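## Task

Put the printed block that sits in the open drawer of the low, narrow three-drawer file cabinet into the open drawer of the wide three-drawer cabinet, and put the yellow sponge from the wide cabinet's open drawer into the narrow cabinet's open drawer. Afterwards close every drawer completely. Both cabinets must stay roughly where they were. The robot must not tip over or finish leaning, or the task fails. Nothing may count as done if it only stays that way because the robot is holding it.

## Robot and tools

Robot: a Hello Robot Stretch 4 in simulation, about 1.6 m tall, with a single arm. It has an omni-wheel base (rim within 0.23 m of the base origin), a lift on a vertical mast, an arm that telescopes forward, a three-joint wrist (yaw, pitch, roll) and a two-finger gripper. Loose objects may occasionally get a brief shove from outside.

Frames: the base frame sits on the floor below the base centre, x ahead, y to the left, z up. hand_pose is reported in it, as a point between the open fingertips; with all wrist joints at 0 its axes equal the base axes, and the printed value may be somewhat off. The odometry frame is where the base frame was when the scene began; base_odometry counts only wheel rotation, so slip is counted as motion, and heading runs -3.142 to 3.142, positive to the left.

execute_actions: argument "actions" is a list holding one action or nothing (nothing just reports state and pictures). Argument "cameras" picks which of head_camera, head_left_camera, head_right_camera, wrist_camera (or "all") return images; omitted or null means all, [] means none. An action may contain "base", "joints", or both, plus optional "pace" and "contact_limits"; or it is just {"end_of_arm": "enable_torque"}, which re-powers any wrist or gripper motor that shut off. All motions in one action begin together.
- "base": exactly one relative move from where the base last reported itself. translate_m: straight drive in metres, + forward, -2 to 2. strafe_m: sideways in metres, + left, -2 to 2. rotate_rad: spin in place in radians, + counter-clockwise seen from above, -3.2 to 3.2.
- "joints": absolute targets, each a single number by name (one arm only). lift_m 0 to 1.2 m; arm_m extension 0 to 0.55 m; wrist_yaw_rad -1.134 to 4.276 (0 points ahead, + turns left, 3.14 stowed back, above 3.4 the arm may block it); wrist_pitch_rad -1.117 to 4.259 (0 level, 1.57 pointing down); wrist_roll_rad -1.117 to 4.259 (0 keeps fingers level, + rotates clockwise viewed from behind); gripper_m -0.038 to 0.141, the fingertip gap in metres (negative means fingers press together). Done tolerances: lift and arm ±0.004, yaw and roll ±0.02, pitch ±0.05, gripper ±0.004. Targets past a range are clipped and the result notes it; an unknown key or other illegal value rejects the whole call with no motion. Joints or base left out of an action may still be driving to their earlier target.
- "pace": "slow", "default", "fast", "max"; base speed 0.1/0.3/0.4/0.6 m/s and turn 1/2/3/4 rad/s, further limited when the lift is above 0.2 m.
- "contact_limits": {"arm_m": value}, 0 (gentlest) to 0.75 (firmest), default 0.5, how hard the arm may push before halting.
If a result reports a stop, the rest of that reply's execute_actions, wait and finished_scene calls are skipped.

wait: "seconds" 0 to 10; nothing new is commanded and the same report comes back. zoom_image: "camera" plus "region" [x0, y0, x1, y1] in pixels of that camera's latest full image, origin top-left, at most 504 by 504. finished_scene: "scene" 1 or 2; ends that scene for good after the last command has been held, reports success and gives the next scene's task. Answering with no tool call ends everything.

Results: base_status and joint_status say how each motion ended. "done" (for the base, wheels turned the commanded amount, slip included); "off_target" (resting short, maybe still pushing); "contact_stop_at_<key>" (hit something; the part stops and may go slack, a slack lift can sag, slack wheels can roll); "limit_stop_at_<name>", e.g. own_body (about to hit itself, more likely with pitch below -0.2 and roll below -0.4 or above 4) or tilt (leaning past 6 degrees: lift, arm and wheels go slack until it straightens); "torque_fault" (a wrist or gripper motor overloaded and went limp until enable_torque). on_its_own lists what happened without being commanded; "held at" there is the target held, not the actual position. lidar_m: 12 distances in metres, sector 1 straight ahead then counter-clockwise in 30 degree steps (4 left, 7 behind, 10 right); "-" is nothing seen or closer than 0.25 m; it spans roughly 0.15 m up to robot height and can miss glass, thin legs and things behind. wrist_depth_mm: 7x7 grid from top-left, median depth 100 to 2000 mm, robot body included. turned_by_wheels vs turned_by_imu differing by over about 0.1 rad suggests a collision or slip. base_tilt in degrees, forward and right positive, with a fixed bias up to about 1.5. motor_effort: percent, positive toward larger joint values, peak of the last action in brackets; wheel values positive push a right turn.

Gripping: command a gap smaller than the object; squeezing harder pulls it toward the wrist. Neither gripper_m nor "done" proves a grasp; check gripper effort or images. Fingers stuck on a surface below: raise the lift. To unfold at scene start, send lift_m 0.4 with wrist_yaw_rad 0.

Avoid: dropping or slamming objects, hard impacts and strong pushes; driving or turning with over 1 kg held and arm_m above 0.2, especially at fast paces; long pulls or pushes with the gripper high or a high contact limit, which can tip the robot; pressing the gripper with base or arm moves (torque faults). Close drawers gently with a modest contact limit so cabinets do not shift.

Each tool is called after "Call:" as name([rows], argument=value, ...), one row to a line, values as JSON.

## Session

Call:
execute_actions(actions=[])

Scene clock: 0.00 s.
base_odometry: x=+0.000 y=+0.000 heading=+0.000 (m, m, rad; odometry frame)
turned_by_wheels: +0.000 (rad since the last result)
turned_by_imu: +0.000 (rad since the last result)
base_tilt: forward=+0.2 right=-0.1 (deg)
lidar_m: 1.06 2.02 1.75 1.74 2.05 1.84 0.96 1.12 2.20 2.45 2.18 1.07
base_status: not commanded
joint_positions: lift_m=+0.199 arm_m=+0.001 wrist_yaw_rad=+3.244 wrist_pitch_rad=+0.012 wrist_roll_rad=+0.002 gripper_m=+0.057
joint_status: not commanded
motor_effort: lift_m=+18 arm_m=-1 wrist_yaw_rad=+0 wrist_pitch_rad=-6 wrist_roll_rad=-1 gripper_m=-4 wheel_0=+0 wheel_1=-1 wheel_2=+0 (%)
hand_pose: x=-0.1243 y=+0.0575 z=+0.3731 quat_wxyz=(-0.051, -0.006, +0.001, +0.999) (m; base frame)
wrist_depth_mm: - - 131 - 1808 1661 1537 / - - 119 183 1808 1661 1537 / - - 132 202 1618 1661 1537 / 165 142 153 1118 1661 1708 1537 / 189 1464 1921 1499 1366 1661 1537 / 190 931 976 174 200 1229 1229 / 190 229 842 - 891 842 891
pictures: head_camera, head_left_camera, head_right_camera, wrist_camera
Images, in order (width x height): head_camera 420x560, head_left_camera 420x672, head_right_camera 420x672, wrist_camera 616x392.

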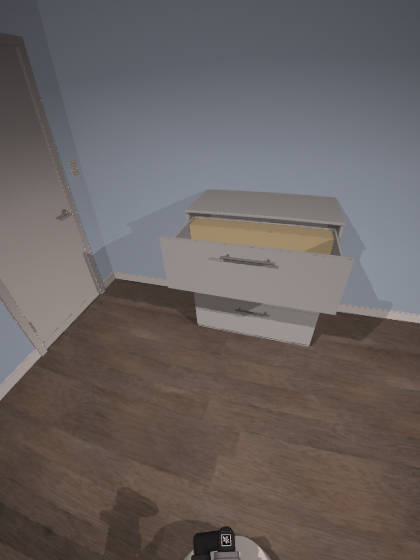

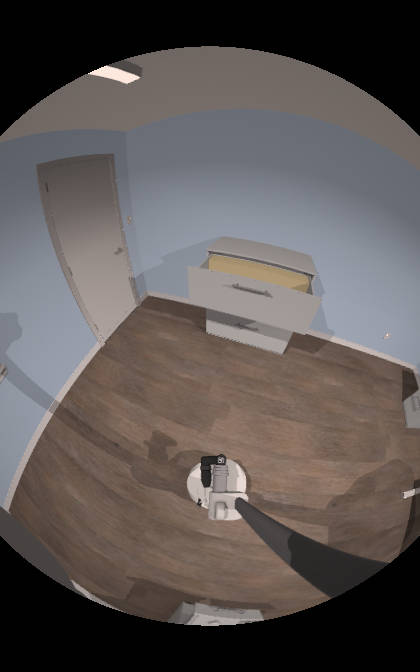

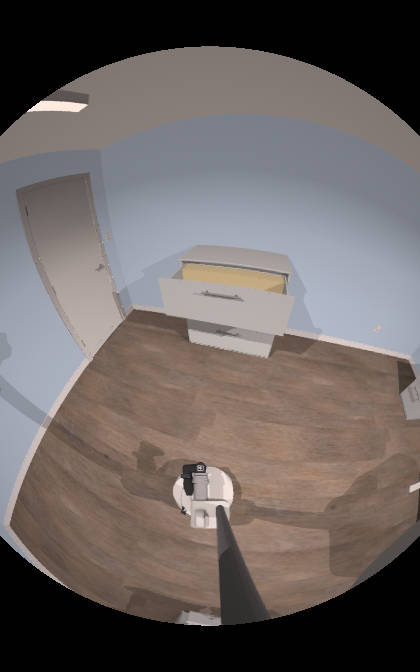

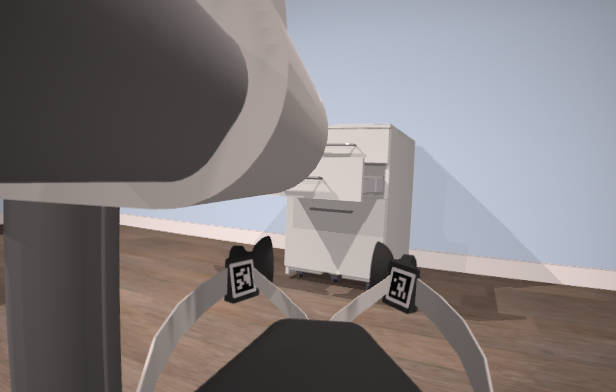

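Same order as in scene 1.

Call:
execute_actions([
  {"base":{"rotate_rad":-3.04},"joints":{"lift_m":0.78,"wrist_yaw_rad":0,"gripper_m":0.1},"pace":"fast"},
], cameras=[])

Call:
execute_actions([
  {"base":{"translate_m":0.58},"joints":{"arm_m":0.33,"wrist_pitch_rad":1.57},"pace":"fast"},
], cameras=["head_camera","wrist_camera"])

Scene clock: 2.80 s.
base_odometry: x=+0.000 y=+0.000 heading=-3.040 (m, m, rad; odometry frame)
turned_by_wheels: -3.040 (rad since the last result)
turned_by_imu: -3.007 (rad since the last result)
base_tilt: forward=+0.3 right=-0.1 (deg)
lidar_m: 0.96 2.33 2.19 2.43 2.09 1.07 1.07 1.93 1.76 1.77 2.02 1.48
base_status: done
joint_positions: lift_m=+0.780 arm_m=+0.001 wrist_yaw_rad=+0.001 wrist_pitch_rad=+0.012 wrist_roll_rad=+0.002 gripper_m=+0.100
joint_status: all done
motor_effort: lift_m=+22(28) arm_m=-1(1) wrist_yaw_rad=-2(7) wrist_pitch_rad=-6(6) wrist_roll_rad=-1(0) gripper_m=-1(3) wheel_0=+2(10) wheel_1=+1(9) wheel_2=+0(6) (%)
hand_pose: x=+0.4601 y=-0.0873 z=+0.9543 quat_wxyz=(+1.000, +0.001, +0.006, +0.000) (m; base frame)
wrist_depth_mm: - - 1921 1708 1499 1397 1281 / - - 1921 1661 1537 1397 1281 / - - 1921 1708 1537 1397 1255 / - - 1921 1756 1537 1397 1308 / - - 1808 1708 1537 1397 1308 / - - 1921 164 1008 1366 1308 / 1756 1808 1921 - 1499 1397 1308
pictures: none
No camera images: the call's "cameras" was empty. Leave "cameras" out to get every camera's image.

Scene clock: 5.67 s.
base_odometry: x=-0.577 y=-0.059 heading=-3.039 (m, m, rad; odometry frame)
turned_by_wheels: +0.000 (rad since the last result)
turned_by_imu: -0.002 (rad since the last result)
base_tilt: forward=+0.2 right=+0.0 (deg)
lidar_m: 0.39 0.53 1.96 2.01 2.62 1.59 1.63 2.16 1.96 1.98 1.44 0.41
base_status: done
joint_positions: lift_m=+0.780 arm_m=+0.329 wrist_yaw_rad=+0.000 wrist_pitch_rad=+1.570 wrist_roll_rad=+0.002 gripper_m=+0.100
joint_status: all done
motor_effort: lift_m=+22(22) arm_m=+6(6) wrist_yaw_rad=-1(2) wrist_pitch_rad=+2(1) wrist_roll_rad=-1(1) gripper_m=-3(3) wheel_0=+2(8) wheel_1=+1(11) wheel_2=+0(13) (%)
hand_pose: x=+0.5002 y=-0.0874 z=+0.6694 quat_wxyz=(+0.707, +0.001, +0.707, -0.001) (m; base frame)
wrist_depth_mm: 904 891 496 488 353 303 262 / 917 904 496 492 488 452 831 / 917 904 500 496 488 854 842 / 931 459 504 500 496 854 854 / 917 917 402 500 496 878 854 / 931 917 904 399 397 866 854 / 946 931 917 - 891 878 878
pictures: head_camera, wrist_camera
Images, in order (width x height): head_camera 420x560, wrist_camera 616x392.

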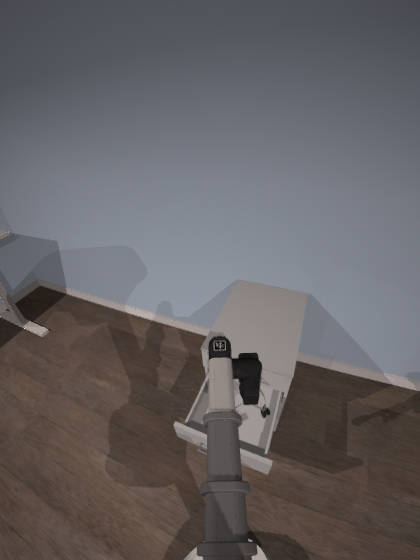

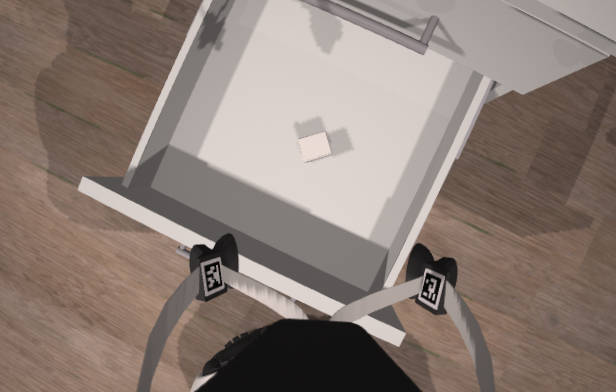

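Call:
execute_actions([
  {"base":{"strafe_m":0.012},"joints":{"arm_m":0.43,"lift_m":0.57,"wrist_roll_rad":-0.25}},
], cameras=["wrist_camera"])

Scene clock: 7.80 s.
base_odometry: x=-0.576 y=-0.071 heading=-3.040 (m, m, rad; odometry frame)
turned_by_wheels: +0.000 (rad since the last result)
turned_by_imu: +0.000 (rad since the last result)
base_tilt: forward=+0.2 right=-0.1 (deg)
lidar_m: 0.41 0.53 1.95 1.98 2.59 1.60 1.62 2.20 1.94 2.00 1.44 0.41
base_status: done
joint_positions: lift_m=+0.570 arm_m=+0.429 wrist_yaw_rad=+0.000 wrist_pitch_rad=+1.570 wrist_roll_rad=-0.250 gripper_m=+0.100
joint_status: all done
motor_effort: lift_m=+14(19) arm_m=+5(6) wrist_yaw_rad=+0(1) wrist_pitch_rad=+1(0) wrist_roll_rad=-1(5) gripper_m=-1(2) wheel_0=-3(8) wheel_1=+2(10) wheel_2=+0(1) (%)
hand_pose: x=+0.6002 y=-0.0874 z=+0.4601 quat_wxyz=(+0.702, -0.088, +0.701, +0.088) (m; base frame)
wrist_depth_mm: 691 254 289 286 282 132 - / 691 271 291 287 283 281 - / 252 296 293 289 286 283 281 / 283 298 296 291 287 283 281 / 298 301 296 281 289 286 282 / 248 298 297 291 290 285 246 / 218 252 300 - 291 248 661
pictures: wrist_camera
Images, in order (width x height): wrist_camera 616x392.

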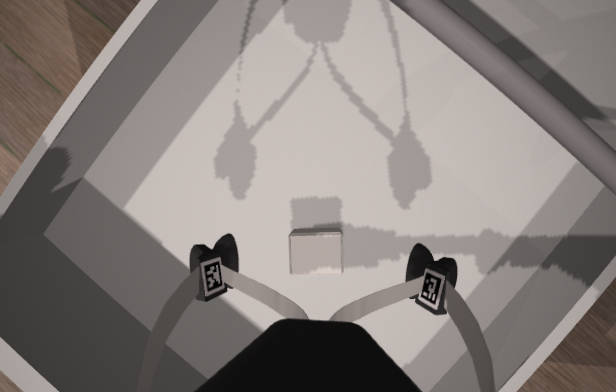

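Call:
execute_actions([
  {"base":{"strafe_m":0.006},"joints":{"lift_m":0.529,"gripper_m":0.07}},
], cameras=["wrist_camera"])

Call:
execute_actions([
  {"joints":{"gripper_m":0}},
], cameras=[])

Call:
execute_actions([
  {"joints":{"lift_m":0.67,"arm_m":0.41},"pace":"fast"},
], cameras=["wrist_camera"])

Scene clock: 9.20 s.
base_odometry: x=-0.575 y=-0.077 heading=-3.040 (m, m, rad; odometry frame)
turned_by_wheels: +0.000 (rad since the last result)
turned_by_imu: +0.000 (rad since the last result)
base_tilt: forward=+0.3 right=-0.1 (deg)
lidar_m: 0.39 0.55 1.95 1.97 2.55 1.60 1.62 2.20 1.97 2.01 1.45 0.38
base_status: done
joint_positions: lift_m=+0.529 arm_m=+0.429 wrist_yaw_rad=+0.000 wrist_pitch_rad=+1.570 wrist_roll_rad=-0.250 gripper_m=+0.070
joint_status: all done
motor_effort: lift_m=+14(12) arm_m=+6(5) wrist_yaw_rad=+0(1) wrist_pitch_rad=+3(1) wrist_roll_rad=+0(0) gripper_m=-4(4) wheel_0=-2(9) wheel_1=+0(10) wheel_2=+0(3) (%)
hand_pose: x=+0.6002 y=-0.0874 z=+0.4191 quat_wxyz=(+0.702, -0.088, +0.701, +0.088) (m; base frame)
wrist_depth_mm: 647 225 249 246 243 239 - / 205 253 250 248 245 242 238 / 233 255 252 249 246 243 240 / 259 257 253 250 248 244 241 / 260 258 254 238 248 246 243 / 245 260 255 169 249 246 245 / 216 245 258 - 251 247 222
pictures: wrist_camera
Images, in order (width x height): wrist_camera 616x392.

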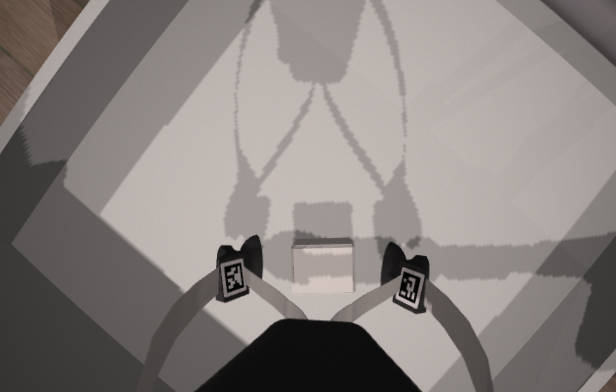

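Scene clock: 10.70 s.
base_odometry: x=-0.575 y=-0.077 heading=-3.040 (m, m, rad; odometry frame)
turned_by_wheels: +0.000 (rad since the last result)
turned_by_imu: +0.000 (rad since the last result)
base_tilt: forward=+0.3 right=+0.0 (deg)
lidar_m: 0.39 0.55 1.94 1.98 2.55 1.60 1.61 2.20 1.96 2.01 1.42 0.40
base_status: not commanded
joint_positions: lift_m=+0.529 arm_m=+0.429 wrist_yaw_rad=+0.000 wrist_pitch_rad=+1.570 wrist_roll_rad=-0.250 gripper_m=+0.001
joint_status: all done
motor_effort: lift_m=+14(14) arm_m=+5(6) wrist_yaw_rad=+0(0) wrist_pitch_rad=+1(1) wrist_roll_rad=-2(2) gripper_m=-23(23) wheel_0=-2(2) wheel_1=+1(1) wheel_2=+0(0) (%)
hand_pose: x=+0.6002 y=-0.0874 z=+0.4191 quat_wxyz=(+0.702, -0.088, +0.701, +0.088) (m; base frame)
wrist_depth_mm: 647 226 249 246 242 239 - / 205 253 250 248 244 241 239 / 233 254 252 249 246 242 241 / 259 256 253 251 247 244 242 / 260 258 255 213 248 245 243 / 246 259 256 213 186 246 244 / 215 254 259 - 250 247 221
pictures: none
No camera images: the call's "cameras" was empty. Leave "cameras" out to get every camera's image.

Scene clock: 12.03 s.
base_odometry: x=-0.575 y=-0.077 heading=-3.040 (m, m, rad; odometry frame)
turned_by_wheels: +0.000 (rad since the last result)
turned_by_imu: +0.000 (rad since the last result)
base_tilt: forward=+0.1 right=+0.0 (deg)
lidar_m: 0.40 0.54 1.94 1.97 2.52 1.60 1.62 2.18 1.98 1.99 1.42 0.41
base_status: not commanded
joint_positions: lift_m=+0.670 arm_m=+0.411 wrist_yaw_rad=+0.000 wrist_pitch_rad=+1.570 wrist_roll_rad=-0.250 gripper_m=+0.001
joint_status: all done
motor_effort: lift_m=+22(24) arm_m=-6(7) wrist_yaw_rad=+0(1) wrist_pitch_rad=+0(2) wrist_roll_rad=+0(5) gripper_m=-23(25) wheel_0=-2(2) wheel_1=+1(1) wheel_2=+0(0) (%)
hand_pose: x=+0.5821 y=-0.0874 z=+0.5594 quat_wxyz=(+0.702, -0.088, +0.701, +0.088) (m; base frame)
wrist_depth_mm: 788 778 375 384 235 185 - / 798 788 389 384 379 218 189 / 798 394 392 389 382 268 217 / 342 397 394 389 384 379 332 / 809 351 397 213 387 382 750 / 820 296 315 213 186 351 759 / 820 820 307 - 357 768 768
pictures: wrist_camera
Images, in order (width x height): wrist_camera 616x392.

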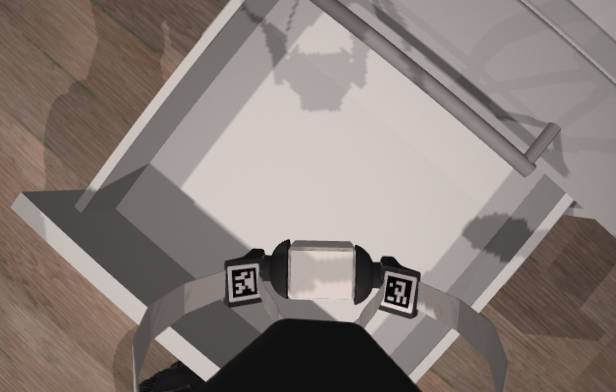

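Call:
execute_actions([
  {"base":{"translate_m":-1.28},"joints":{"arm_m":0,"wrist_roll_rad":0},"pace":"max"},
], cameras=[])

Call:
execute_actions([
  {"base":{"rotate_rad":2.78},"joints":{"lift_m":1.2},"pace":"fast"},
], cameras=["head_left_camera","wrist_camera"])

Scene clock: 16.53 s.
base_odometry: x=+0.698 y=+0.053 heading=-3.040 (m, m, rad; odometry frame)
turned_by_wheels: +0.000 (rad since the last result)
turned_by_imu: +0.006 (rad since the last result)
base_tilt: forward=+0.2 right=-0.1 (deg)
lidar_m: 1.66 2.66 2.52 2.10 0.44 0.39 0.42 0.56 1.50 1.54 1.90 2.49
base_status: done
joint_positions: lift_m=+0.670 arm_m=+0.001 wrist_yaw_rad=+0.000 wrist_pitch_rad=+1.570 wrist_roll_rad=+0.000 gripper_m=+0.001
joint_status: all done
motor_effort: lift_m=+21(22) arm_m=-6(6) wrist_yaw_rad=+0(1) wrist_pitch_rad=+3(2) wrist_roll_rad=-1(4) gripper_m=-23(22) wheel_0=-3(10) wheel_1=-2(6) wheel_2=+1(14) (%)
hand_pose: x=+0.1725 y=-0.0874 z=+0.5595 quat_wxyz=(+0.707, +0.000, +0.707, +0.000) (m; base frame)
wrist_depth_mm: 788 788 778 759 759 741 741 / 798 788 778 768 759 750 741 / 798 788 778 778 759 750 741 / 809 798 778 768 768 759 750 / 809 809 574 213 768 759 759 / 820 798 580 213 186 759 759 / 831 820 580 - 778 768 778
pictures: none
No camera images: the call's "cameras" was empty. Leave "cameras" out to get every camera's image.

Scene clock: 18.93 s.
base_odometry: x=+0.698 y=+0.053 heading=-0.260 (m, m, rad; odometry frame)
turned_by_wheels: +2.780 (rad since the last result)
turned_by_imu: +2.751 (rad since the last result)
base_tilt: forward=+0.1 right=-0.2 (deg)
lidar_m: 0.37 0.47 1.55 1.51 1.59 2.24 1.97 1.69 2.54 2.53 0.56 0.40
base_status: done
joint_positions: lift_m=+1.200 arm_m=+0.001 wrist_yaw_rad=+0.000 wrist_pitch_rad=+1.570 wrist_roll_rad=+0.000 gripper_m=+0.001
joint_status: all done
motor_effort: lift_m=+22(22) arm_m=-5(6) wrist_yaw_rad=-1(1) wrist_pitch_rad=+2(4) wrist_roll_rad=-2(0) gripper_m=-24(23) wheel_0=-3(7) wheel_1=-2(16) wheel_2=-1(12) (%)
hand_pose: x=+0.1726 y=-0.0874 z=+1.0894 quat_wxyz=(+0.707, +0.000, +0.707, +0.000) (m; base frame)
wrist_depth_mm: 1308 539 517 492 459 427 410 / 1308 1336 1308 1281 1255 1255 585 / 1336 1308 1308 1281 1281 1255 1229 / 1336 1336 1308 1098 1281 1281 1255 / 1336 1336 1308 213 1281 1281 1255 / 1366 1336 1308 213 186 1281 1255 / 1366 1366 1336 - 1308 1255 1281
pictures: head_left_camera, wrist_camera
Images, in order (width x height): head_left_camera 420x672, wrist_camera 616x392.

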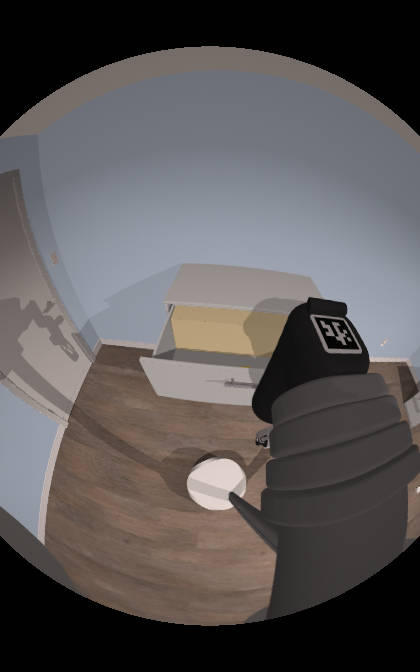

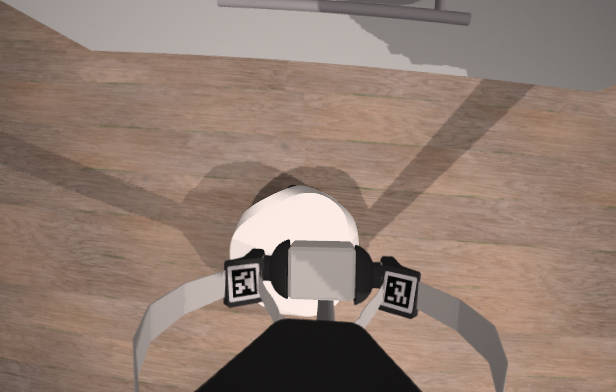

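Call:
execute_actions([
  {"joints":{"arm_m":0.37},"pace":"fast"},
], cameras=["head_right_camera","wrist_camera"])

Scene clock: 20.90 s.
base_odometry: x=+0.698 y=+0.053 heading=-0.260 (m, m, rad; odometry frame)
turned_by_wheels: +0.000 (rad since the last result)
turned_by_imu: +0.000 (rad since the last result)
base_tilt: forward=+0.1 right=-0.2 (deg)
lidar_m: 0.39 0.44 1.54 1.50 1.59 2.20 1.97 1.68 2.52 2.53 0.59 0.41
base_status: not commanded
joint_positions: lift_m=+1.200 arm_m=+0.369 wrist_yaw_rad=+0.000 wrist_pitch_rad=+1.570 wrist_roll_rad=+0.000 gripper_m=+0.001
joint_status: all done
motor_effort: lift_m=+22(22) arm_m=+6(6) wrist_yaw_rad=-1(2) wrist_pitch_rad=+0(1) wrist_roll_rad=+0(1) gripper_m=-22(24) wheel_0=-3(4) wheel_1=-1(2) wheel_2=-1(1) (%)
hand_pose: x=+0.5402 y=-0.0874 z=+1.0894 quat_wxyz=(+0.707, +0.000, +0.707, +0.000) (m; base frame)
wrist_depth_mm: 387 366 355 349 345 340 336 / 484 580 554 508 466 424 389 / 504 609 603 591 585 580 574 / 512 609 603 597 591 580 574 / 488 585 609 213 591 585 580 / 338 343 322 213 186 424 480 / 1366 1336 312 - 317 301 330
pictures: head_right_camera, wrist_camera
Images, in order (width x height): head_right_camera 420x672, wrist_camera 616x392.

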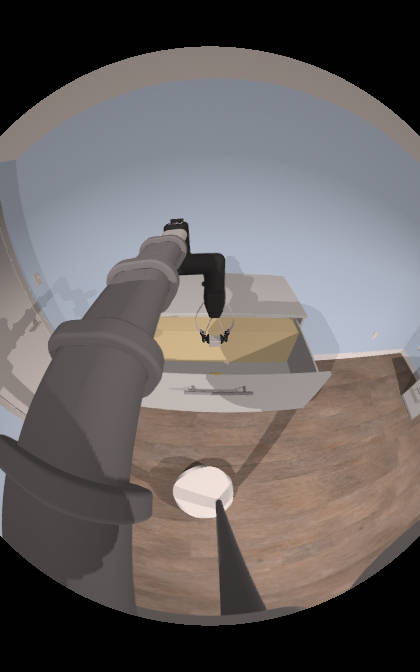

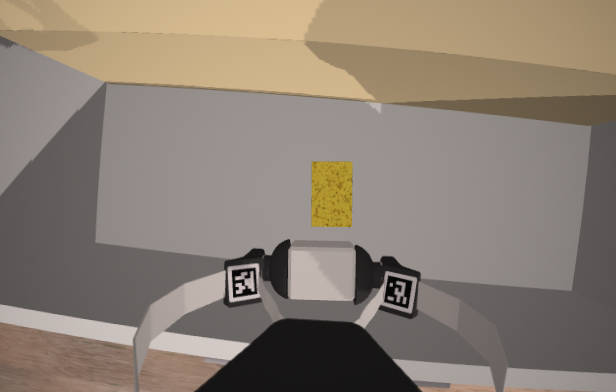

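Call:
execute_actions([
  {"base":{"strafe_m":-0.21},"joints":{"arm_m":0.41,"lift_m":0.93,"wrist_roll_rad":-0.04},"pace":"fast"},
], cameras=[])

Call:
execute_actions([
  {"joints":{"lift_m":0.853}},
], cameras=[])

Call:
execute_actions([
  {"joints":{"gripper_m":0.07}},
], cameras=[])

Call:
execute_actions([
  {"joints":{"lift_m":0.905,"gripper_m":0.11},"pace":"fast"},
], cameras=[])

Call:
execute_actions([
  {"base":{"strafe_m":0.2},"pace":"fast"},
], cameras=["wrist_camera","head_camera"])

Scene clock: 23.80 s.
base_odometry: x=+0.644 y=-0.150 heading=-0.260 (m, m, rad; odometry frame)
turned_by_wheels: +0.000 (rad since the last result)
turned_by_imu: +0.001 (rad since the last result)
base_tilt: forward=+0.1 right=-0.1 (deg)
lidar_m: 0.38 0.40 0.64 1.70 1.82 2.55 1.62 1.66 2.34 2.32 1.74 0.43
base_status: done
joint_positions: lift_m=+0.930 arm_m=+0.409 wrist_yaw_rad=+0.000 wrist_pitch_rad=+1.570 wrist_roll_rad=-0.040 gripper_m=+0.001
joint_status: all done
motor_effort: lift_m=+14(22) arm_m=+6(6) wrist_yaw_rad=+0(1) wrist_pitch_rad=+1(1) wrist_roll_rad=+1(1) gripper_m=-24(24) wheel_0=+3(10) wheel_1=-2(12) wheel_2=+0(0) (%)
hand_pose: x=+0.5801 y=-0.0874 z=+0.8201 quat_wxyz=(+0.707, -0.014, +0.707, +0.014) (m; base frame)
wrist_depth_mm: 265 244 227 211 193 176 - / 338 334 330 325 287 253 231 / 342 338 332 329 325 320 317 / 343 332 336 330 327 324 319 / 345 314 336 213 327 324 320 / 349 343 338 213 187 325 322 / 315 334 340 - 330 329 324
pictures: none
No camera images: the call's "cameras" was empty. Leave "cameras" out to get every camera's image.

Scene clock: 25.10 s.
base_odometry: x=+0.644 y=-0.150 heading=-0.260 (m, m, rad; odometry frame)
turned_by_wheels: +0.000 (rad since the last result)
turned_by_imu: +0.000 (rad since the last result)
base_tilt: forward=+0.2 right=-0.1 (deg)
lidar_m: 0.38 0.42 0.64 1.71 1.83 2.54 1.62 1.67 2.37 2.34 1.74 0.41
base_status: not commanded
joint_positions: lift_m=+0.853 arm_m=+0.409 wrist_yaw_rad=+0.000 wrist_pitch_rad=+1.570 wrist_roll_rad=-0.040 gripper_m=+0.001
joint_status: all done
motor_effort: lift_m=+14(22) arm_m=+5(5) wrist_yaw_rad=+0(0) wrist_pitch_rad=+1(2) wrist_roll_rad=-2(3) gripper_m=-23(24) wheel_0=+3(3) wheel_1=-2(2) wheel_2=+0(0) (%)
hand_pose: x=+0.5801 y=-0.0874 z=+0.7431 quat_wxyz=(+0.707, -0.014, +0.707, +0.014) (m; base frame)
wrist_depth_mm: 258 243 226 210 193 176 - / 260 257 254 251 247 244 230 / 263 258 255 252 250 247 244 / 219 260 258 254 251 248 246 / 220 262 258 213 252 250 247 / 232 264 259 213 186 250 248 / 270 265 263 - 255 252 250
pictures: none
No camera images: the call's "cameras" was empty. Leave "cameras" out to get every camera's image.

Scene clock: 26.60 s.
base_odometry: x=+0.644 y=-0.150 heading=-0.260 (m, m, rad; odometry frame)
turned_by_wheels: +0.000 (rad since the last result)
turned_by_imu: +0.000 (rad since the last result)
base_tilt: forward=+0.2 right=-0.2 (deg)
lidar_m: 0.38 0.41 0.62 1.71 1.83 2.52 1.63 1.63 2.39 2.33 1.74 0.42
base_status: not commanded
joint_positions: lift_m=+0.853 arm_m=+0.409 wrist_yaw_rad=+0.000 wrist_pitch_rad=+1.570 wrist_roll_rad=-0.040 gripper_m=+0.070
joint_status: all done
motor_effort: lift_m=+14(14) arm_m=+5(5) wrist_yaw_rad=+0(0) wrist_pitch_rad=-1(2) wrist_roll_rad=-2(1) gripper_m=-2(23) wheel_0=+3(3) wheel_1=-2(2) wheel_2=+0(0) (%)
hand_pose: x=+0.5801 y=-0.0874 z=+0.7431 quat_wxyz=(+0.707, -0.014, +0.707, +0.014) (m; base frame)
wrist_depth_mm: 258 243 226 211 192 176 - / 260 258 254 251 248 244 231 / 263 259 256 253 249 246 244 / 220 260 258 253 251 248 245 / 220 262 258 247 252 250 247 / 232 264 259 169 253 250 249 / 270 266 263 - 255 252 250
pictures: none
No camera images: the call's "cameras" was empty. Leave "cameras" out to get every camera's image.

Scene clock: 27.87 s.
base_odometry: x=+0.644 y=-0.150 heading=-0.260 (m, m, rad; odometry frame)
turned_by_wheels: +0.000 (rad since the last result)
turned_by_imu: +0.000 (rad since the last result)
base_tilt: forward=+0.3 right=-0.2 (deg)
lidar_m: 0.38 0.39 0.62 1.69 1.81 2.55 1.61 1.65 2.38 2.34 1.74 0.43
base_status: not commanded
joint_positions: lift_m=+0.905 arm_m=+0.409 wrist_yaw_rad=+0.000 wrist_pitch_rad=+1.570 wrist_roll_rad=-0.040 gripper_m=+0.110
joint_status: all done
motor_effort: lift_m=+22(25) arm_m=+6(5) wrist_yaw_rad=-1(0) wrist_pitch_rad=-2(1) wrist_roll_rad=-1(2) gripper_m=-2(3) wheel_0=+3(3) wheel_1=-2(2) wheel_2=+0(0) (%)
hand_pose: x=+0.5801 y=-0.0874 z=+0.7944 quat_wxyz=(+0.707, -0.014, +0.707, +0.014) (m; base frame)
wrist_depth_mm: 265 242 226 210 193 176 - / 312 309 304 301 287 253 231 / 314 310 307 303 300 296 293 / 271 310 309 306 301 298 296 / 272 314 309 306 303 298 296 / 322 317 312 307 304 301 298 / 315 319 315 - 306 301 301
pictures: none
No camera images: the call's "cameras" was empty. Leave "cameras" out to get every camera's image.

Scene clock: 29.60 s.
base_odometry: x=+0.696 y=+0.043 heading=-0.260 (m, m, rad; odometry frame)
turned_by_wheels: +0.000 (rad since the last result)
turned_by_imu: +0.000 (rad since the last result)
base_tilt: forward=+0.2 right=+0.0 (deg)
lidar_m: 0.38 0.45 1.56 1.50 1.60 2.25 1.68 1.67 2.54 2.53 0.57 0.40
base_status: done
joint_positions: lift_m=+0.905 arm_m=+0.409 wrist_yaw_rad=+0.000 wrist_pitch_rad=+1.570 wrist_roll_rad=-0.040 gripper_m=+0.110
joint_status: not commanded
motor_effort: lift_m=+22(22) arm_m=+5(5) wrist_yaw_rad=+0(1) wrist_pitch_rad=+1(2) wrist_roll_rad=-1(1) gripper_m=+0(1) wheel_0=-1(12) wheel_1=+0(17) wheel_2=+0(2) (%)
hand_pose: x=+0.5801 y=-0.0874 z=+0.7944 quat_wxyz=(+0.707, -0.014, +0.707, +0.014) (m; base frame)
wrist_depth_mm: 298 272 254 235 216 196 190 / 314 309 304 301 297 283 260 / 314 312 306 303 300 296 293 / 317 315 309 262 301 297 294 / 319 315 309 262 301 300 290 / 324 319 312 262 304 300 298 / 300 317 315 - 307 303 298
pictures: head_camera, wrist_camera
Images, in order (width x height): head_camera 420x560, wrist_camera 616x392.

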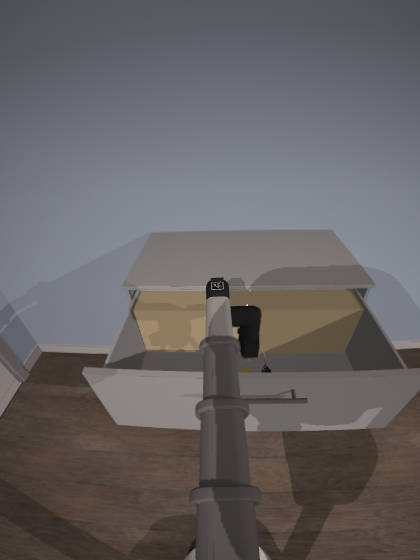

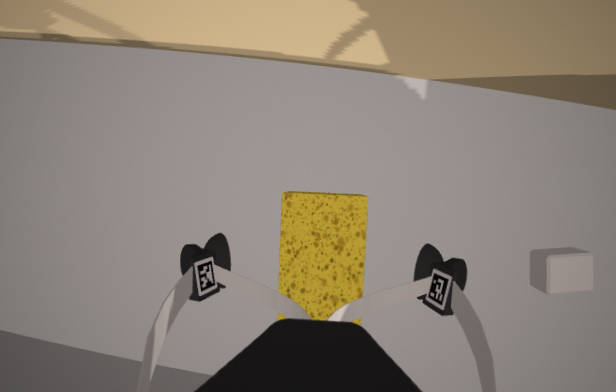

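Call:
execute_actions([
  {"joints":{"lift_m":0.846,"gripper_m":0.09}},
], cameras=[])

Call:
execute_actions([
  {"joints":{"gripper_m":0.015}},
], cameras=["wrist_camera"])

Call:
execute_actions([
  {"joints":{"lift_m":1.18},"pace":"fast"},
], cameras=["wrist_camera"])

Call:
execute_actions([
  {"base":{"strafe_m":-0.03},"joints":{"arm_m":0.03},"pace":"fast"},
], cameras=[])

Call:
execute_actions([
  {"joints":{"lift_m":0.68,"wrist_yaw_rad":3.35},"pace":"fast"},
], cameras=[])

Call:
execute_actions([
  {"base":{"translate_m":0.1},"joints":{"arm_m":0.06,"wrist_pitch_rad":1.3}},
])

Scene clock: 31.20 s.
base_odometry: x=+0.696 y=+0.043 heading=-0.260 (m, m, rad; odometry frame)
turned_by_wheels: +0.000 (rad since the last result)
turned_by_imu: +0.000 (rad since the last result)
base_tilt: forward=+0.2 right=-0.2 (deg)
lidar_m: 0.39 0.44 1.53 1.51 1.61 2.25 1.66 1.69 2.52 2.53 0.59 0.42
base_status: not commanded
joint_positions: lift_m=+0.846 arm_m=+0.409 wrist_yaw_rad=+0.000 wrist_pitch_rad=+1.570 wrist_roll_rad=-0.040 gripper_m=+0.090
joint_status: all done
motor_effort: lift_m=+14(18) arm_m=+5(5) wrist_yaw_rad=+0(1) wrist_pitch_rad=+0(2) wrist_roll_rad=-2(2) gripper_m=-1(2) wheel_0=-1(1) wheel_1=+0(0) wheel_2=+0(0) (%)
hand_pose: x=+0.5801 y=-0.0874 z=+0.7361 quat_wxyz=(+0.707, -0.014, +0.707, +0.014) (m; base frame)
wrist_depth_mm: 251 249 246 235 216 197 190 / 253 251 247 244 241 238 236 / 255 252 249 245 243 239 237 / 256 254 251 221 244 241 238 / 258 255 250 204 226 242 240 / 260 257 253 204 203 243 241 / 262 258 256 - 248 245 243
pictures: none
No camera images: the call's "cameras" was empty. Leave "cameras" out to get every camera's image.

Scene clock: 32.77 s.
base_odometry: x=+0.696 y=+0.043 heading=-0.260 (m, m, rad; odometry frame)
turned_by_wheels: +0.000 (rad since the last result)
turned_by_imu: +0.000 (rad since the last result)
base_tilt: forward=+0.2 right=+0.0 (deg)
lidar_m: 0.38 0.45 1.55 1.50 1.62 2.24 1.67 1.67 2.51 2.54 0.61 0.39
base_status: not commanded
joint_positions: lift_m=+0.846 arm_m=+0.409 wrist_yaw_rad=+0.000 wrist_pitch_rad=+1.570 wrist_roll_rad=-0.040 gripper_m=+0.016
joint_status: all done
motor_effort: lift_m=+14(14) arm_m=+5(5) wrist_yaw_rad=+0(0) wrist_pitch_rad=-1(0) wrist_roll_rad=+0(2) gripper_m=-24(25) wheel_0=-1(1) wheel_1=+0(0) wheel_2=+0(0) (%)
hand_pose: x=+0.5801 y=-0.0874 z=+0.7361 quat_wxyz=(+0.707, -0.014, +0.707, +0.014) (m; base frame)
wrist_depth_mm: 252 249 245 236 216 197 189 / 253 251 247 244 241 238 236 / 255 252 248 246 243 239 237 / 256 254 251 231 244 241 238 / 258 256 252 190 210 242 240 / 260 257 253 190 189 242 241 / 262 258 255 - 248 246 244
pictures: wrist_camera
Images, in order (width x height): wrist_camera 616x392.

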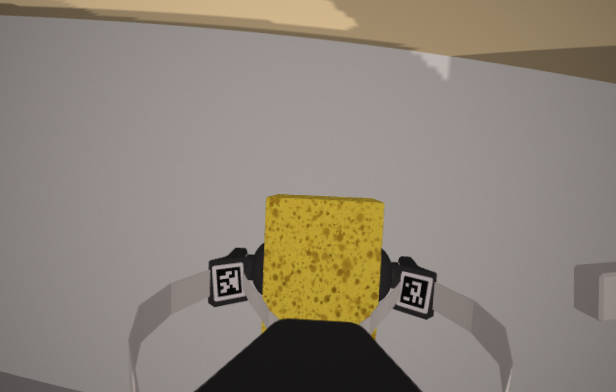

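Scene clock: 34.70 s.
base_odometry: x=+0.696 y=+0.043 heading=-0.260 (m, m, rad; odometry frame)
turned_by_wheels: +0.000 (rad since the last result)
turned_by_imu: +0.000 (rad since the last result)
base_tilt: forward=+0.2 right=+0.0 (deg)
lidar_m: 0.39 0.45 1.56 1.50 1.62 2.24 1.97 1.69 2.53 2.55 0.58 0.41
base_status: not commanded
joint_positions: lift_m=+1.180 arm_m=+0.409 wrist_yaw_rad=+0.000 wrist_pitch_rad=+1.570 wrist_roll_rad=-0.040 gripper_m=+0.016
joint_status: all done
motor_effort: lift_m=+22(23) arm_m=+5(6) wrist_yaw_rad=+0(0) wrist_pitch_rad=+1(3) wrist_roll_rad=-1(2) gripper_m=-24(26) wheel_0=-1(1) wheel_1=+0(0) wheel_2=+1(0) (%)
hand_pose: x=+0.5802 y=-0.0874 z=+1.0694 quat_wxyz=(+0.707, -0.014, +0.707, +0.014) (m; base frame)
wrist_depth_mm: 343 338 336 330 325 322 319 / 455 466 413 364 329 322 319 / 508 591 580 574 564 539 455 / 525 591 585 231 574 564 554 / 517 597 585 190 210 569 559 / 397 394 399 190 189 564 564 / 303 319 353 - 413 399 436
pictures: wrist_camera
Images, in order (width x height): wrist_camera 616x392.

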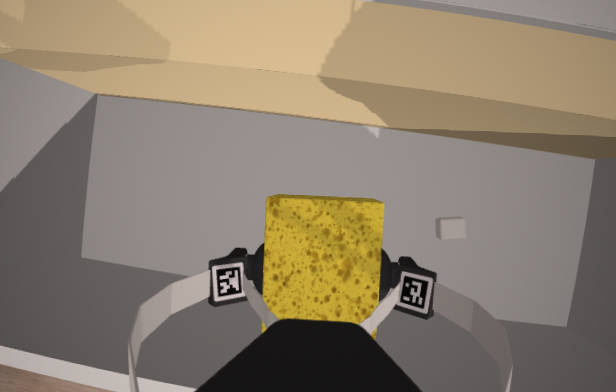

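Scene clock: 36.57 s.
base_odometry: x=+0.688 y=+0.014 heading=-0.260 (m, m, rad; odometry frame)
turned_by_wheels: +0.000 (rad since the last result)
turned_by_imu: +0.001 (rad since the last result)
base_tilt: forward=+0.2 right=+0.0 (deg)
lidar_m: 0.38 0.45 1.60 1.53 1.65 2.28 1.97 1.67 2.50 2.51 0.60 0.41
base_status: done
joint_positions: lift_m=+1.180 arm_m=+0.031 wrist_yaw_rad=+0.000 wrist_pitch_rad=+1.570 wrist_roll_rad=-0.040 gripper_m=+0.016
joint_status: all done
motor_effort: lift_m=+22(22) arm_m=-6(6) wrist_yaw_rad=+1(0) wrist_pitch_rad=+0(1) wrist_roll_rad=-1(1) gripper_m=-25(24) wheel_0=+2(6) wheel_1=+1(12) wheel_2=+0(0) (%)
hand_pose: x=+0.2020 y=-0.0874 z=+1.0694 quat_wxyz=(+0.707, -0.014, +0.707, +0.014) (m; base frame)
wrist_depth_mm: 530 484 452 399 349 351 334 / 1308 1281 1281 1255 574 504 455 / 1308 1308 1281 1255 1255 1255 1229 / 1336 1336 1281 232 1281 1255 1229 / 1336 1308 1308 190 210 1229 1229 / 1336 1308 1308 190 189 1229 1255 / 1366 1336 1308 - 1281 1255 1255
pictures: none
No camera images: the call's "cameras" was empty. Leave "cameras" out to get every camera's image.

Scene clock: 39.07 s.
base_odometry: x=+0.688 y=+0.014 heading=-0.260 (m, m, rad; odometry frame)
turned_by_wheels: +0.000 (rad since the last result)
turned_by_imu: +0.001 (rad since the last result)
base_tilt: forward=+0.3 right=-0.1 (deg)
lidar_m: 0.39 0.45 1.60 1.53 1.66 2.25 1.67 1.68 2.48 2.50 0.59 0.40
base_status: not commanded
joint_positions: lift_m=+0.680 arm_m=+0.031 wrist_yaw_rad=+3.349 wrist_pitch_rad=+1.570 wrist_roll_rad=-0.040 gripper_m=+0.016
joint_status: all done
motor_effort: lift_m=+14(16) arm_m=-5(6) wrist_yaw_rad=+1(5) wrist_pitch_rad=+0(2) wrist_roll_rad=-1(2) gripper_m=-24(24) wheel_0=+2(2) wheel_1=+1(1) wheel_2=+0(0) (%)
hand_pose: x=+0.1835 y=+0.0855 z=+0.5700 quat_wxyz=(-0.087, -0.701, -0.087, +0.702) (m; base frame)
wrist_depth_mm: 809 798 585 564 569 759 750 / 809 798 580 574 569 759 759 / 820 798 580 574 574 759 759 / 809 809 788 232 778 768 759 / 820 809 798 190 210 778 768 / 820 809 809 190 189 778 768 / 831 820 809 - 788 778 778
pictures: none
No camera images: the call's "cameras" was empty. Leave "cameras" out to get every camera's image.

Scene clock: 40.60 s.
base_odometry: x=+0.784 y=-0.011 heading=-0.260 (m, m, rad; odometry frame)
turned_by_wheels: +0.000 (rad since the last result)
turned_by_imu: +0.000 (rad since the last result)
base_tilt: forward=+0.2 right=-0.1 (deg)
lidar_m: 0.29 0.33 0.49 1.53 1.63 2.25 1.77 1.80 2.53 2.49 0.44 0.29
base_status: done
joint_positions: lift_m=+0.680 arm_m=+0.059 wrist_yaw_rad=+3.350 wrist_pitch_rad=+1.301 wrist_roll_rad=-0.040 gripper_m=+0.016
joint_status: all done
motor_effort: lift_m=+14(14) arm_m=+6(7) wrist_yaw_rad=+0(2) wrist_pitch_rad=-2(2) wrist_roll_rad=-1(1) gripper_m=-25(24) wheel_0=+3(6) wheel_1=+2(8) wheel_2=-1(10) (%)
hand_pose: x=+0.1366 y=+0.0696 z=+0.5805 quat_wxyz=(-0.095, -0.601, -0.079, +0.790) (m; base frame)
wrist_depth_mm: 946 946 389 917 917 917 917 / 917 904 878 891 878 878 878 / 878 866 640 634 647 854 842 / 842 831 615 231 609 820 820 / 820 809 597 190 209 788 778 / 778 768 759 190 189 759 750 / 750 750 759 - 741 732 723
pictures: head_camera, head_left_camera, head_right_camera, wrist_camera
Images, in order (width x height): head_camera 420x560, head_left_camera 420x672, head_right_camera 420x672, wrist_camera 616x392.

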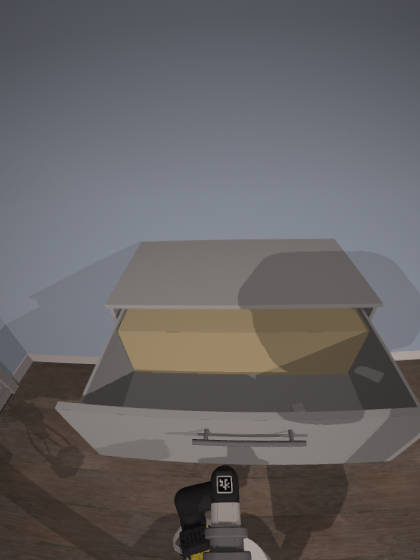

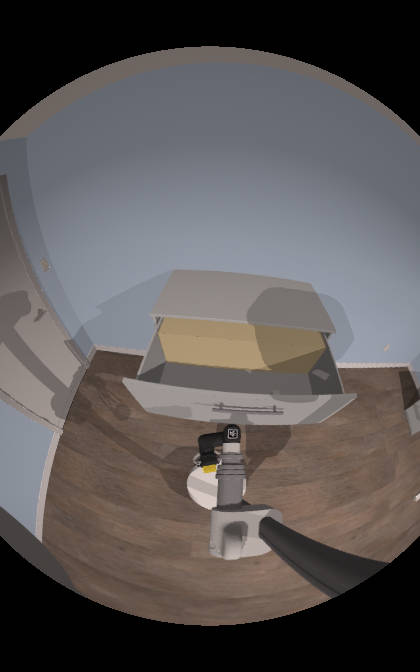

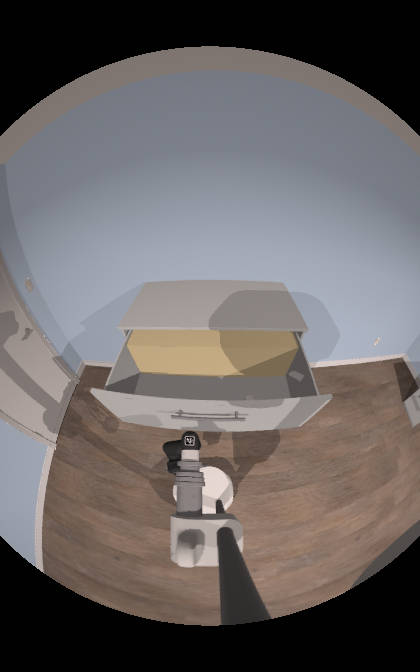

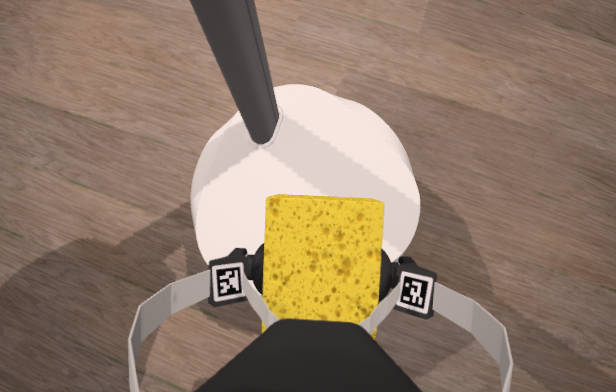

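Call:
execute_actions([
  {"joints":{"arm_m":0.52,"lift_m":0.7},"pace":"slow","contact_limits":{"arm_m":0.2}},
], cameras=["head_camera","head_left_camera"])

Scene clock: 45.80 s.
base_odometry: x=+0.785 y=-0.011 heading=-0.260 (m, m, rad; odometry frame)
turned_by_wheels: +0.000 (rad since the last result)
turned_by_imu: +0.010 (rad since the last result)
base_tilt: forward=+0.2 right=-0.2 (deg)
lidar_m: 0.63 0.72 1.58 1.53 1.65 2.28 1.75 1.81 2.55 2.51 1.60 0.68
base_status: not commanded
joint_positions: lift_m=+0.700 arm_m=+0.447 wrist_yaw_rad=+3.350 wrist_pitch_rad=+1.301 wrist_roll_rad=-0.040 gripper_m=+0.016
joint_status: arm_m contact_stop (moved +0.388 of +0.461); the others done
on_its_own: arm_m is slack since a contact_stop (your +0.520 is given up)
motor_effort: lift_m=+18(20) arm_m=+0(23) wrist_yaw_rad=+0(3) wrist_pitch_rad=-2(5) wrist_roll_rad=-3(1) gripper_m=-25(23) wheel_0=-1(3) wheel_1=+1(5) wheel_2=+1(10) (%)
contact_limits: arm_m 0.2
hand_pose: x=+0.5247 y=+0.0696 z=+0.5998 quat_wxyz=(-0.095, -0.601, -0.079, +0.790) (m; base frame)
wrist_depth_mm: 960 960 960 699 699 931 931 / 931 931 917 691 683 904 904 / 891 891 878 866 866 866 854 / 854 854 842 231 842 831 831 / 820 820 820 190 211 798 798 / 439 500 488 190 190 768 768 / 312 389 484 - 759 750 750
pictures: head_camera, head_left_camera
Images, in order (width x height): head_camera 420x560, head_left_camera 420x672.

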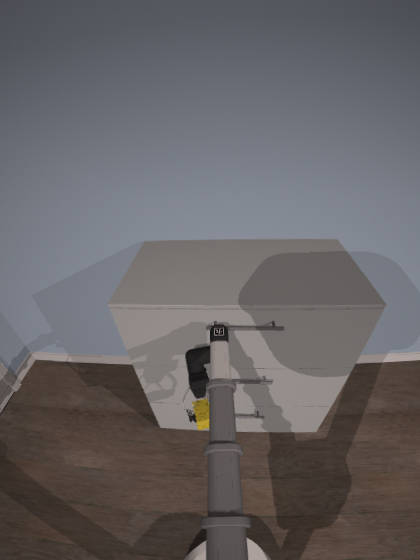

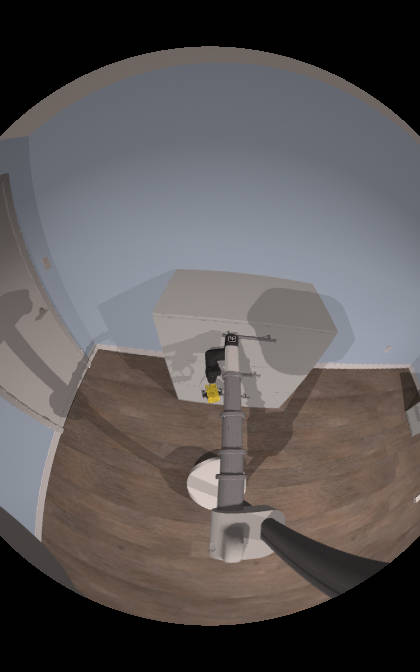

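Call:
execute_actions([
  {"base":{"translate_m":-1.25},"joints":{"arm_m":0.05,"lift_m":0.67,"wrist_pitch_rad":1.57},"pace":"max"},
], cameras=[])

Call:
execute_actions([
  {"base":{"rotate_rad":3.15},"joints":{"wrist_yaw_rad":0},"pace":"fast"},
], cameras=[])

Call:
execute_actions([
  {"base":{"strafe_m":0.67},"joints":{"arm_m":0.4},"pace":"fast"},
], cameras=["head_camera","wrist_camera"])

Scene clock: 50.37 s.
base_odometry: x=-0.423 y=+0.311 heading=-0.261 (m, m, rad; odometry frame)
turned_by_wheels: +0.000 (rad since the last result)
turned_by_imu: +0.006 (rad since the last result)
base_tilt: forward=+0.3 right=+0.0 (deg)
lidar_m: 1.89 2.15 1.66 1.57 1.67 1.38 1.17 0.59 0.67 2.35 2.78 1.96
base_status: done
joint_positions: lift_m=+0.670 arm_m=+0.051 wrist_yaw_rad=+3.350 wrist_pitch_rad=+1.570 wrist_roll_rad=-0.040 gripper_m=+0.016
joint_status: all done
motor_effort: lift_m=+15(15) arm_m=-5(6) wrist_yaw_rad=+0(2) wrist_pitch_rad=+1(4) wrist_roll_rad=-1(0) gripper_m=-24(25) wheel_0=-3(11) wheel_1=-2(10) wheel_2=+0(17) (%)
hand_pose: x=+0.2035 y=+0.0855 z=+0.5599 quat_wxyz=(-0.088, -0.701, -0.088, +0.702) (m; base frame)
wrist_depth_mm: 798 788 564 559 554 750 741 / 798 788 569 559 559 750 750 / 809 788 569 564 559 750 750 / 809 798 788 232 768 759 750 / 809 809 788 190 210 759 750 / 820 809 798 190 189 768 759 / 820 798 798 - 778 768 759
pictures: none
No camera images: the call's "cameras" was empty. Leave "cameras" out to get every camera's image.

Scene clock: 52.90 s.
base_odometry: x=-0.423 y=+0.311 heading=+2.889 (m, m, rad; odometry frame)
turned_by_wheels: +3.149 (rad since the last result)
turned_by_imu: +3.118 (rad since the last result)
base_tilt: forward=+0.2 right=-0.2 (deg)
lidar_m: 1.11 0.57 0.66 2.34 2.78 1.96 1.89 2.17 1.65 1.57 1.67 1.39
base_status: done
joint_positions: lift_m=+0.670 arm_m=+0.051 wrist_yaw_rad=+0.001 wrist_pitch_rad=+1.570 wrist_roll_rad=-0.040 gripper_m=+0.016
joint_status: all done
motor_effort: lift_m=+18(18) arm_m=-5(5) wrist_yaw_rad=-2(8) wrist_pitch_rad=+0(0) wrist_roll_rad=+0(0) gripper_m=-24(25) wheel_0=-4(11) wheel_1=-2(10) wheel_2=-1(8) (%)
hand_pose: x=+0.2220 y=-0.0874 z=+0.5597 quat_wxyz=(+0.707, -0.014, +0.707, +0.014) (m; base frame)
wrist_depth_mm: 798 788 768 768 750 741 732 / 798 788 778 768 759 750 741 / 798 788 778 778 768 759 750 / 798 798 788 231 759 759 750 / 820 798 585 190 210 768 750 / 820 809 574 190 189 768 759 / 820 820 585 - 778 768 759
pictures: none
No camera images: the call's "cameras" was empty. Leave "cameras" out to get every camera's image.

Scene clock: 55.77 s.
base_odometry: x=-0.591 y=-0.338 heading=+2.889 (m, m, rad; odometry frame)
turned_by_wheels: +0.000 (rad since the last result)
turned_by_imu: +0.001 (rad since the last result)
base_tilt: forward=+0.1 right=+0.0 (deg)
lidar_m: 0.46 1.46 1.74 1.67 2.18 2.45 1.90 2.00 2.33 2.24 1.88 0.48
base_status: done
joint_positions: lift_m=+0.670 arm_m=+0.399 wrist_yaw_rad=+0.000 wrist_pitch_rad=+1.570 wrist_roll_rad=-0.040 gripper_m=+0.016
joint_status: all done
motor_effort: lift_m=+18(18) arm_m=+6(6) wrist_yaw_rad=-1(2) wrist_pitch_rad=+1(1) wrist_roll_rad=+0(3) gripper_m=-25(24) wheel_0=+1(14) wheel_1=-1(13) wheel_2=+0(4) (%)
hand_pose: x=+0.5702 y=-0.0874 z=+0.5597 quat_wxyz=(+0.707, -0.014, +0.707, +0.014) (m; base frame)
wrist_depth_mm: 788 778 387 382 379 375 370 / 788 788 389 387 382 375 366 / 798 788 389 387 382 377 359 / 809 788 392 231 384 379 353 / 809 798 349 190 210 382 355 / 820 809 291 191 189 364 349 / 820 820 798 - 286 285 291
pictures: head_camera, wrist_camera
Images, in order (width x height): head_camera 420x560, wrist_camera 616x392.

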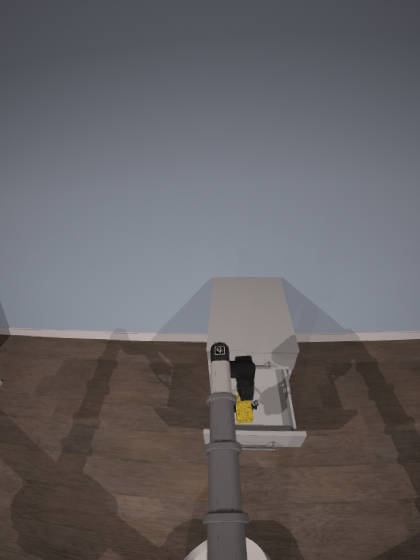

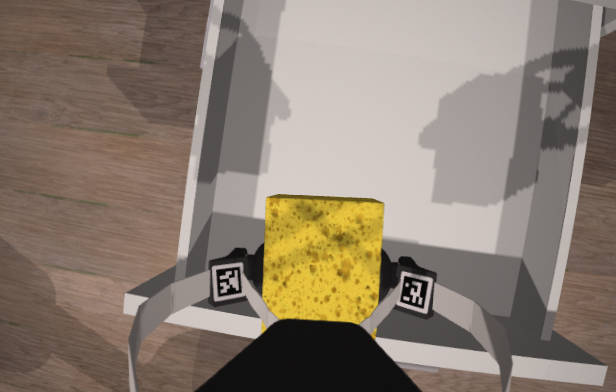

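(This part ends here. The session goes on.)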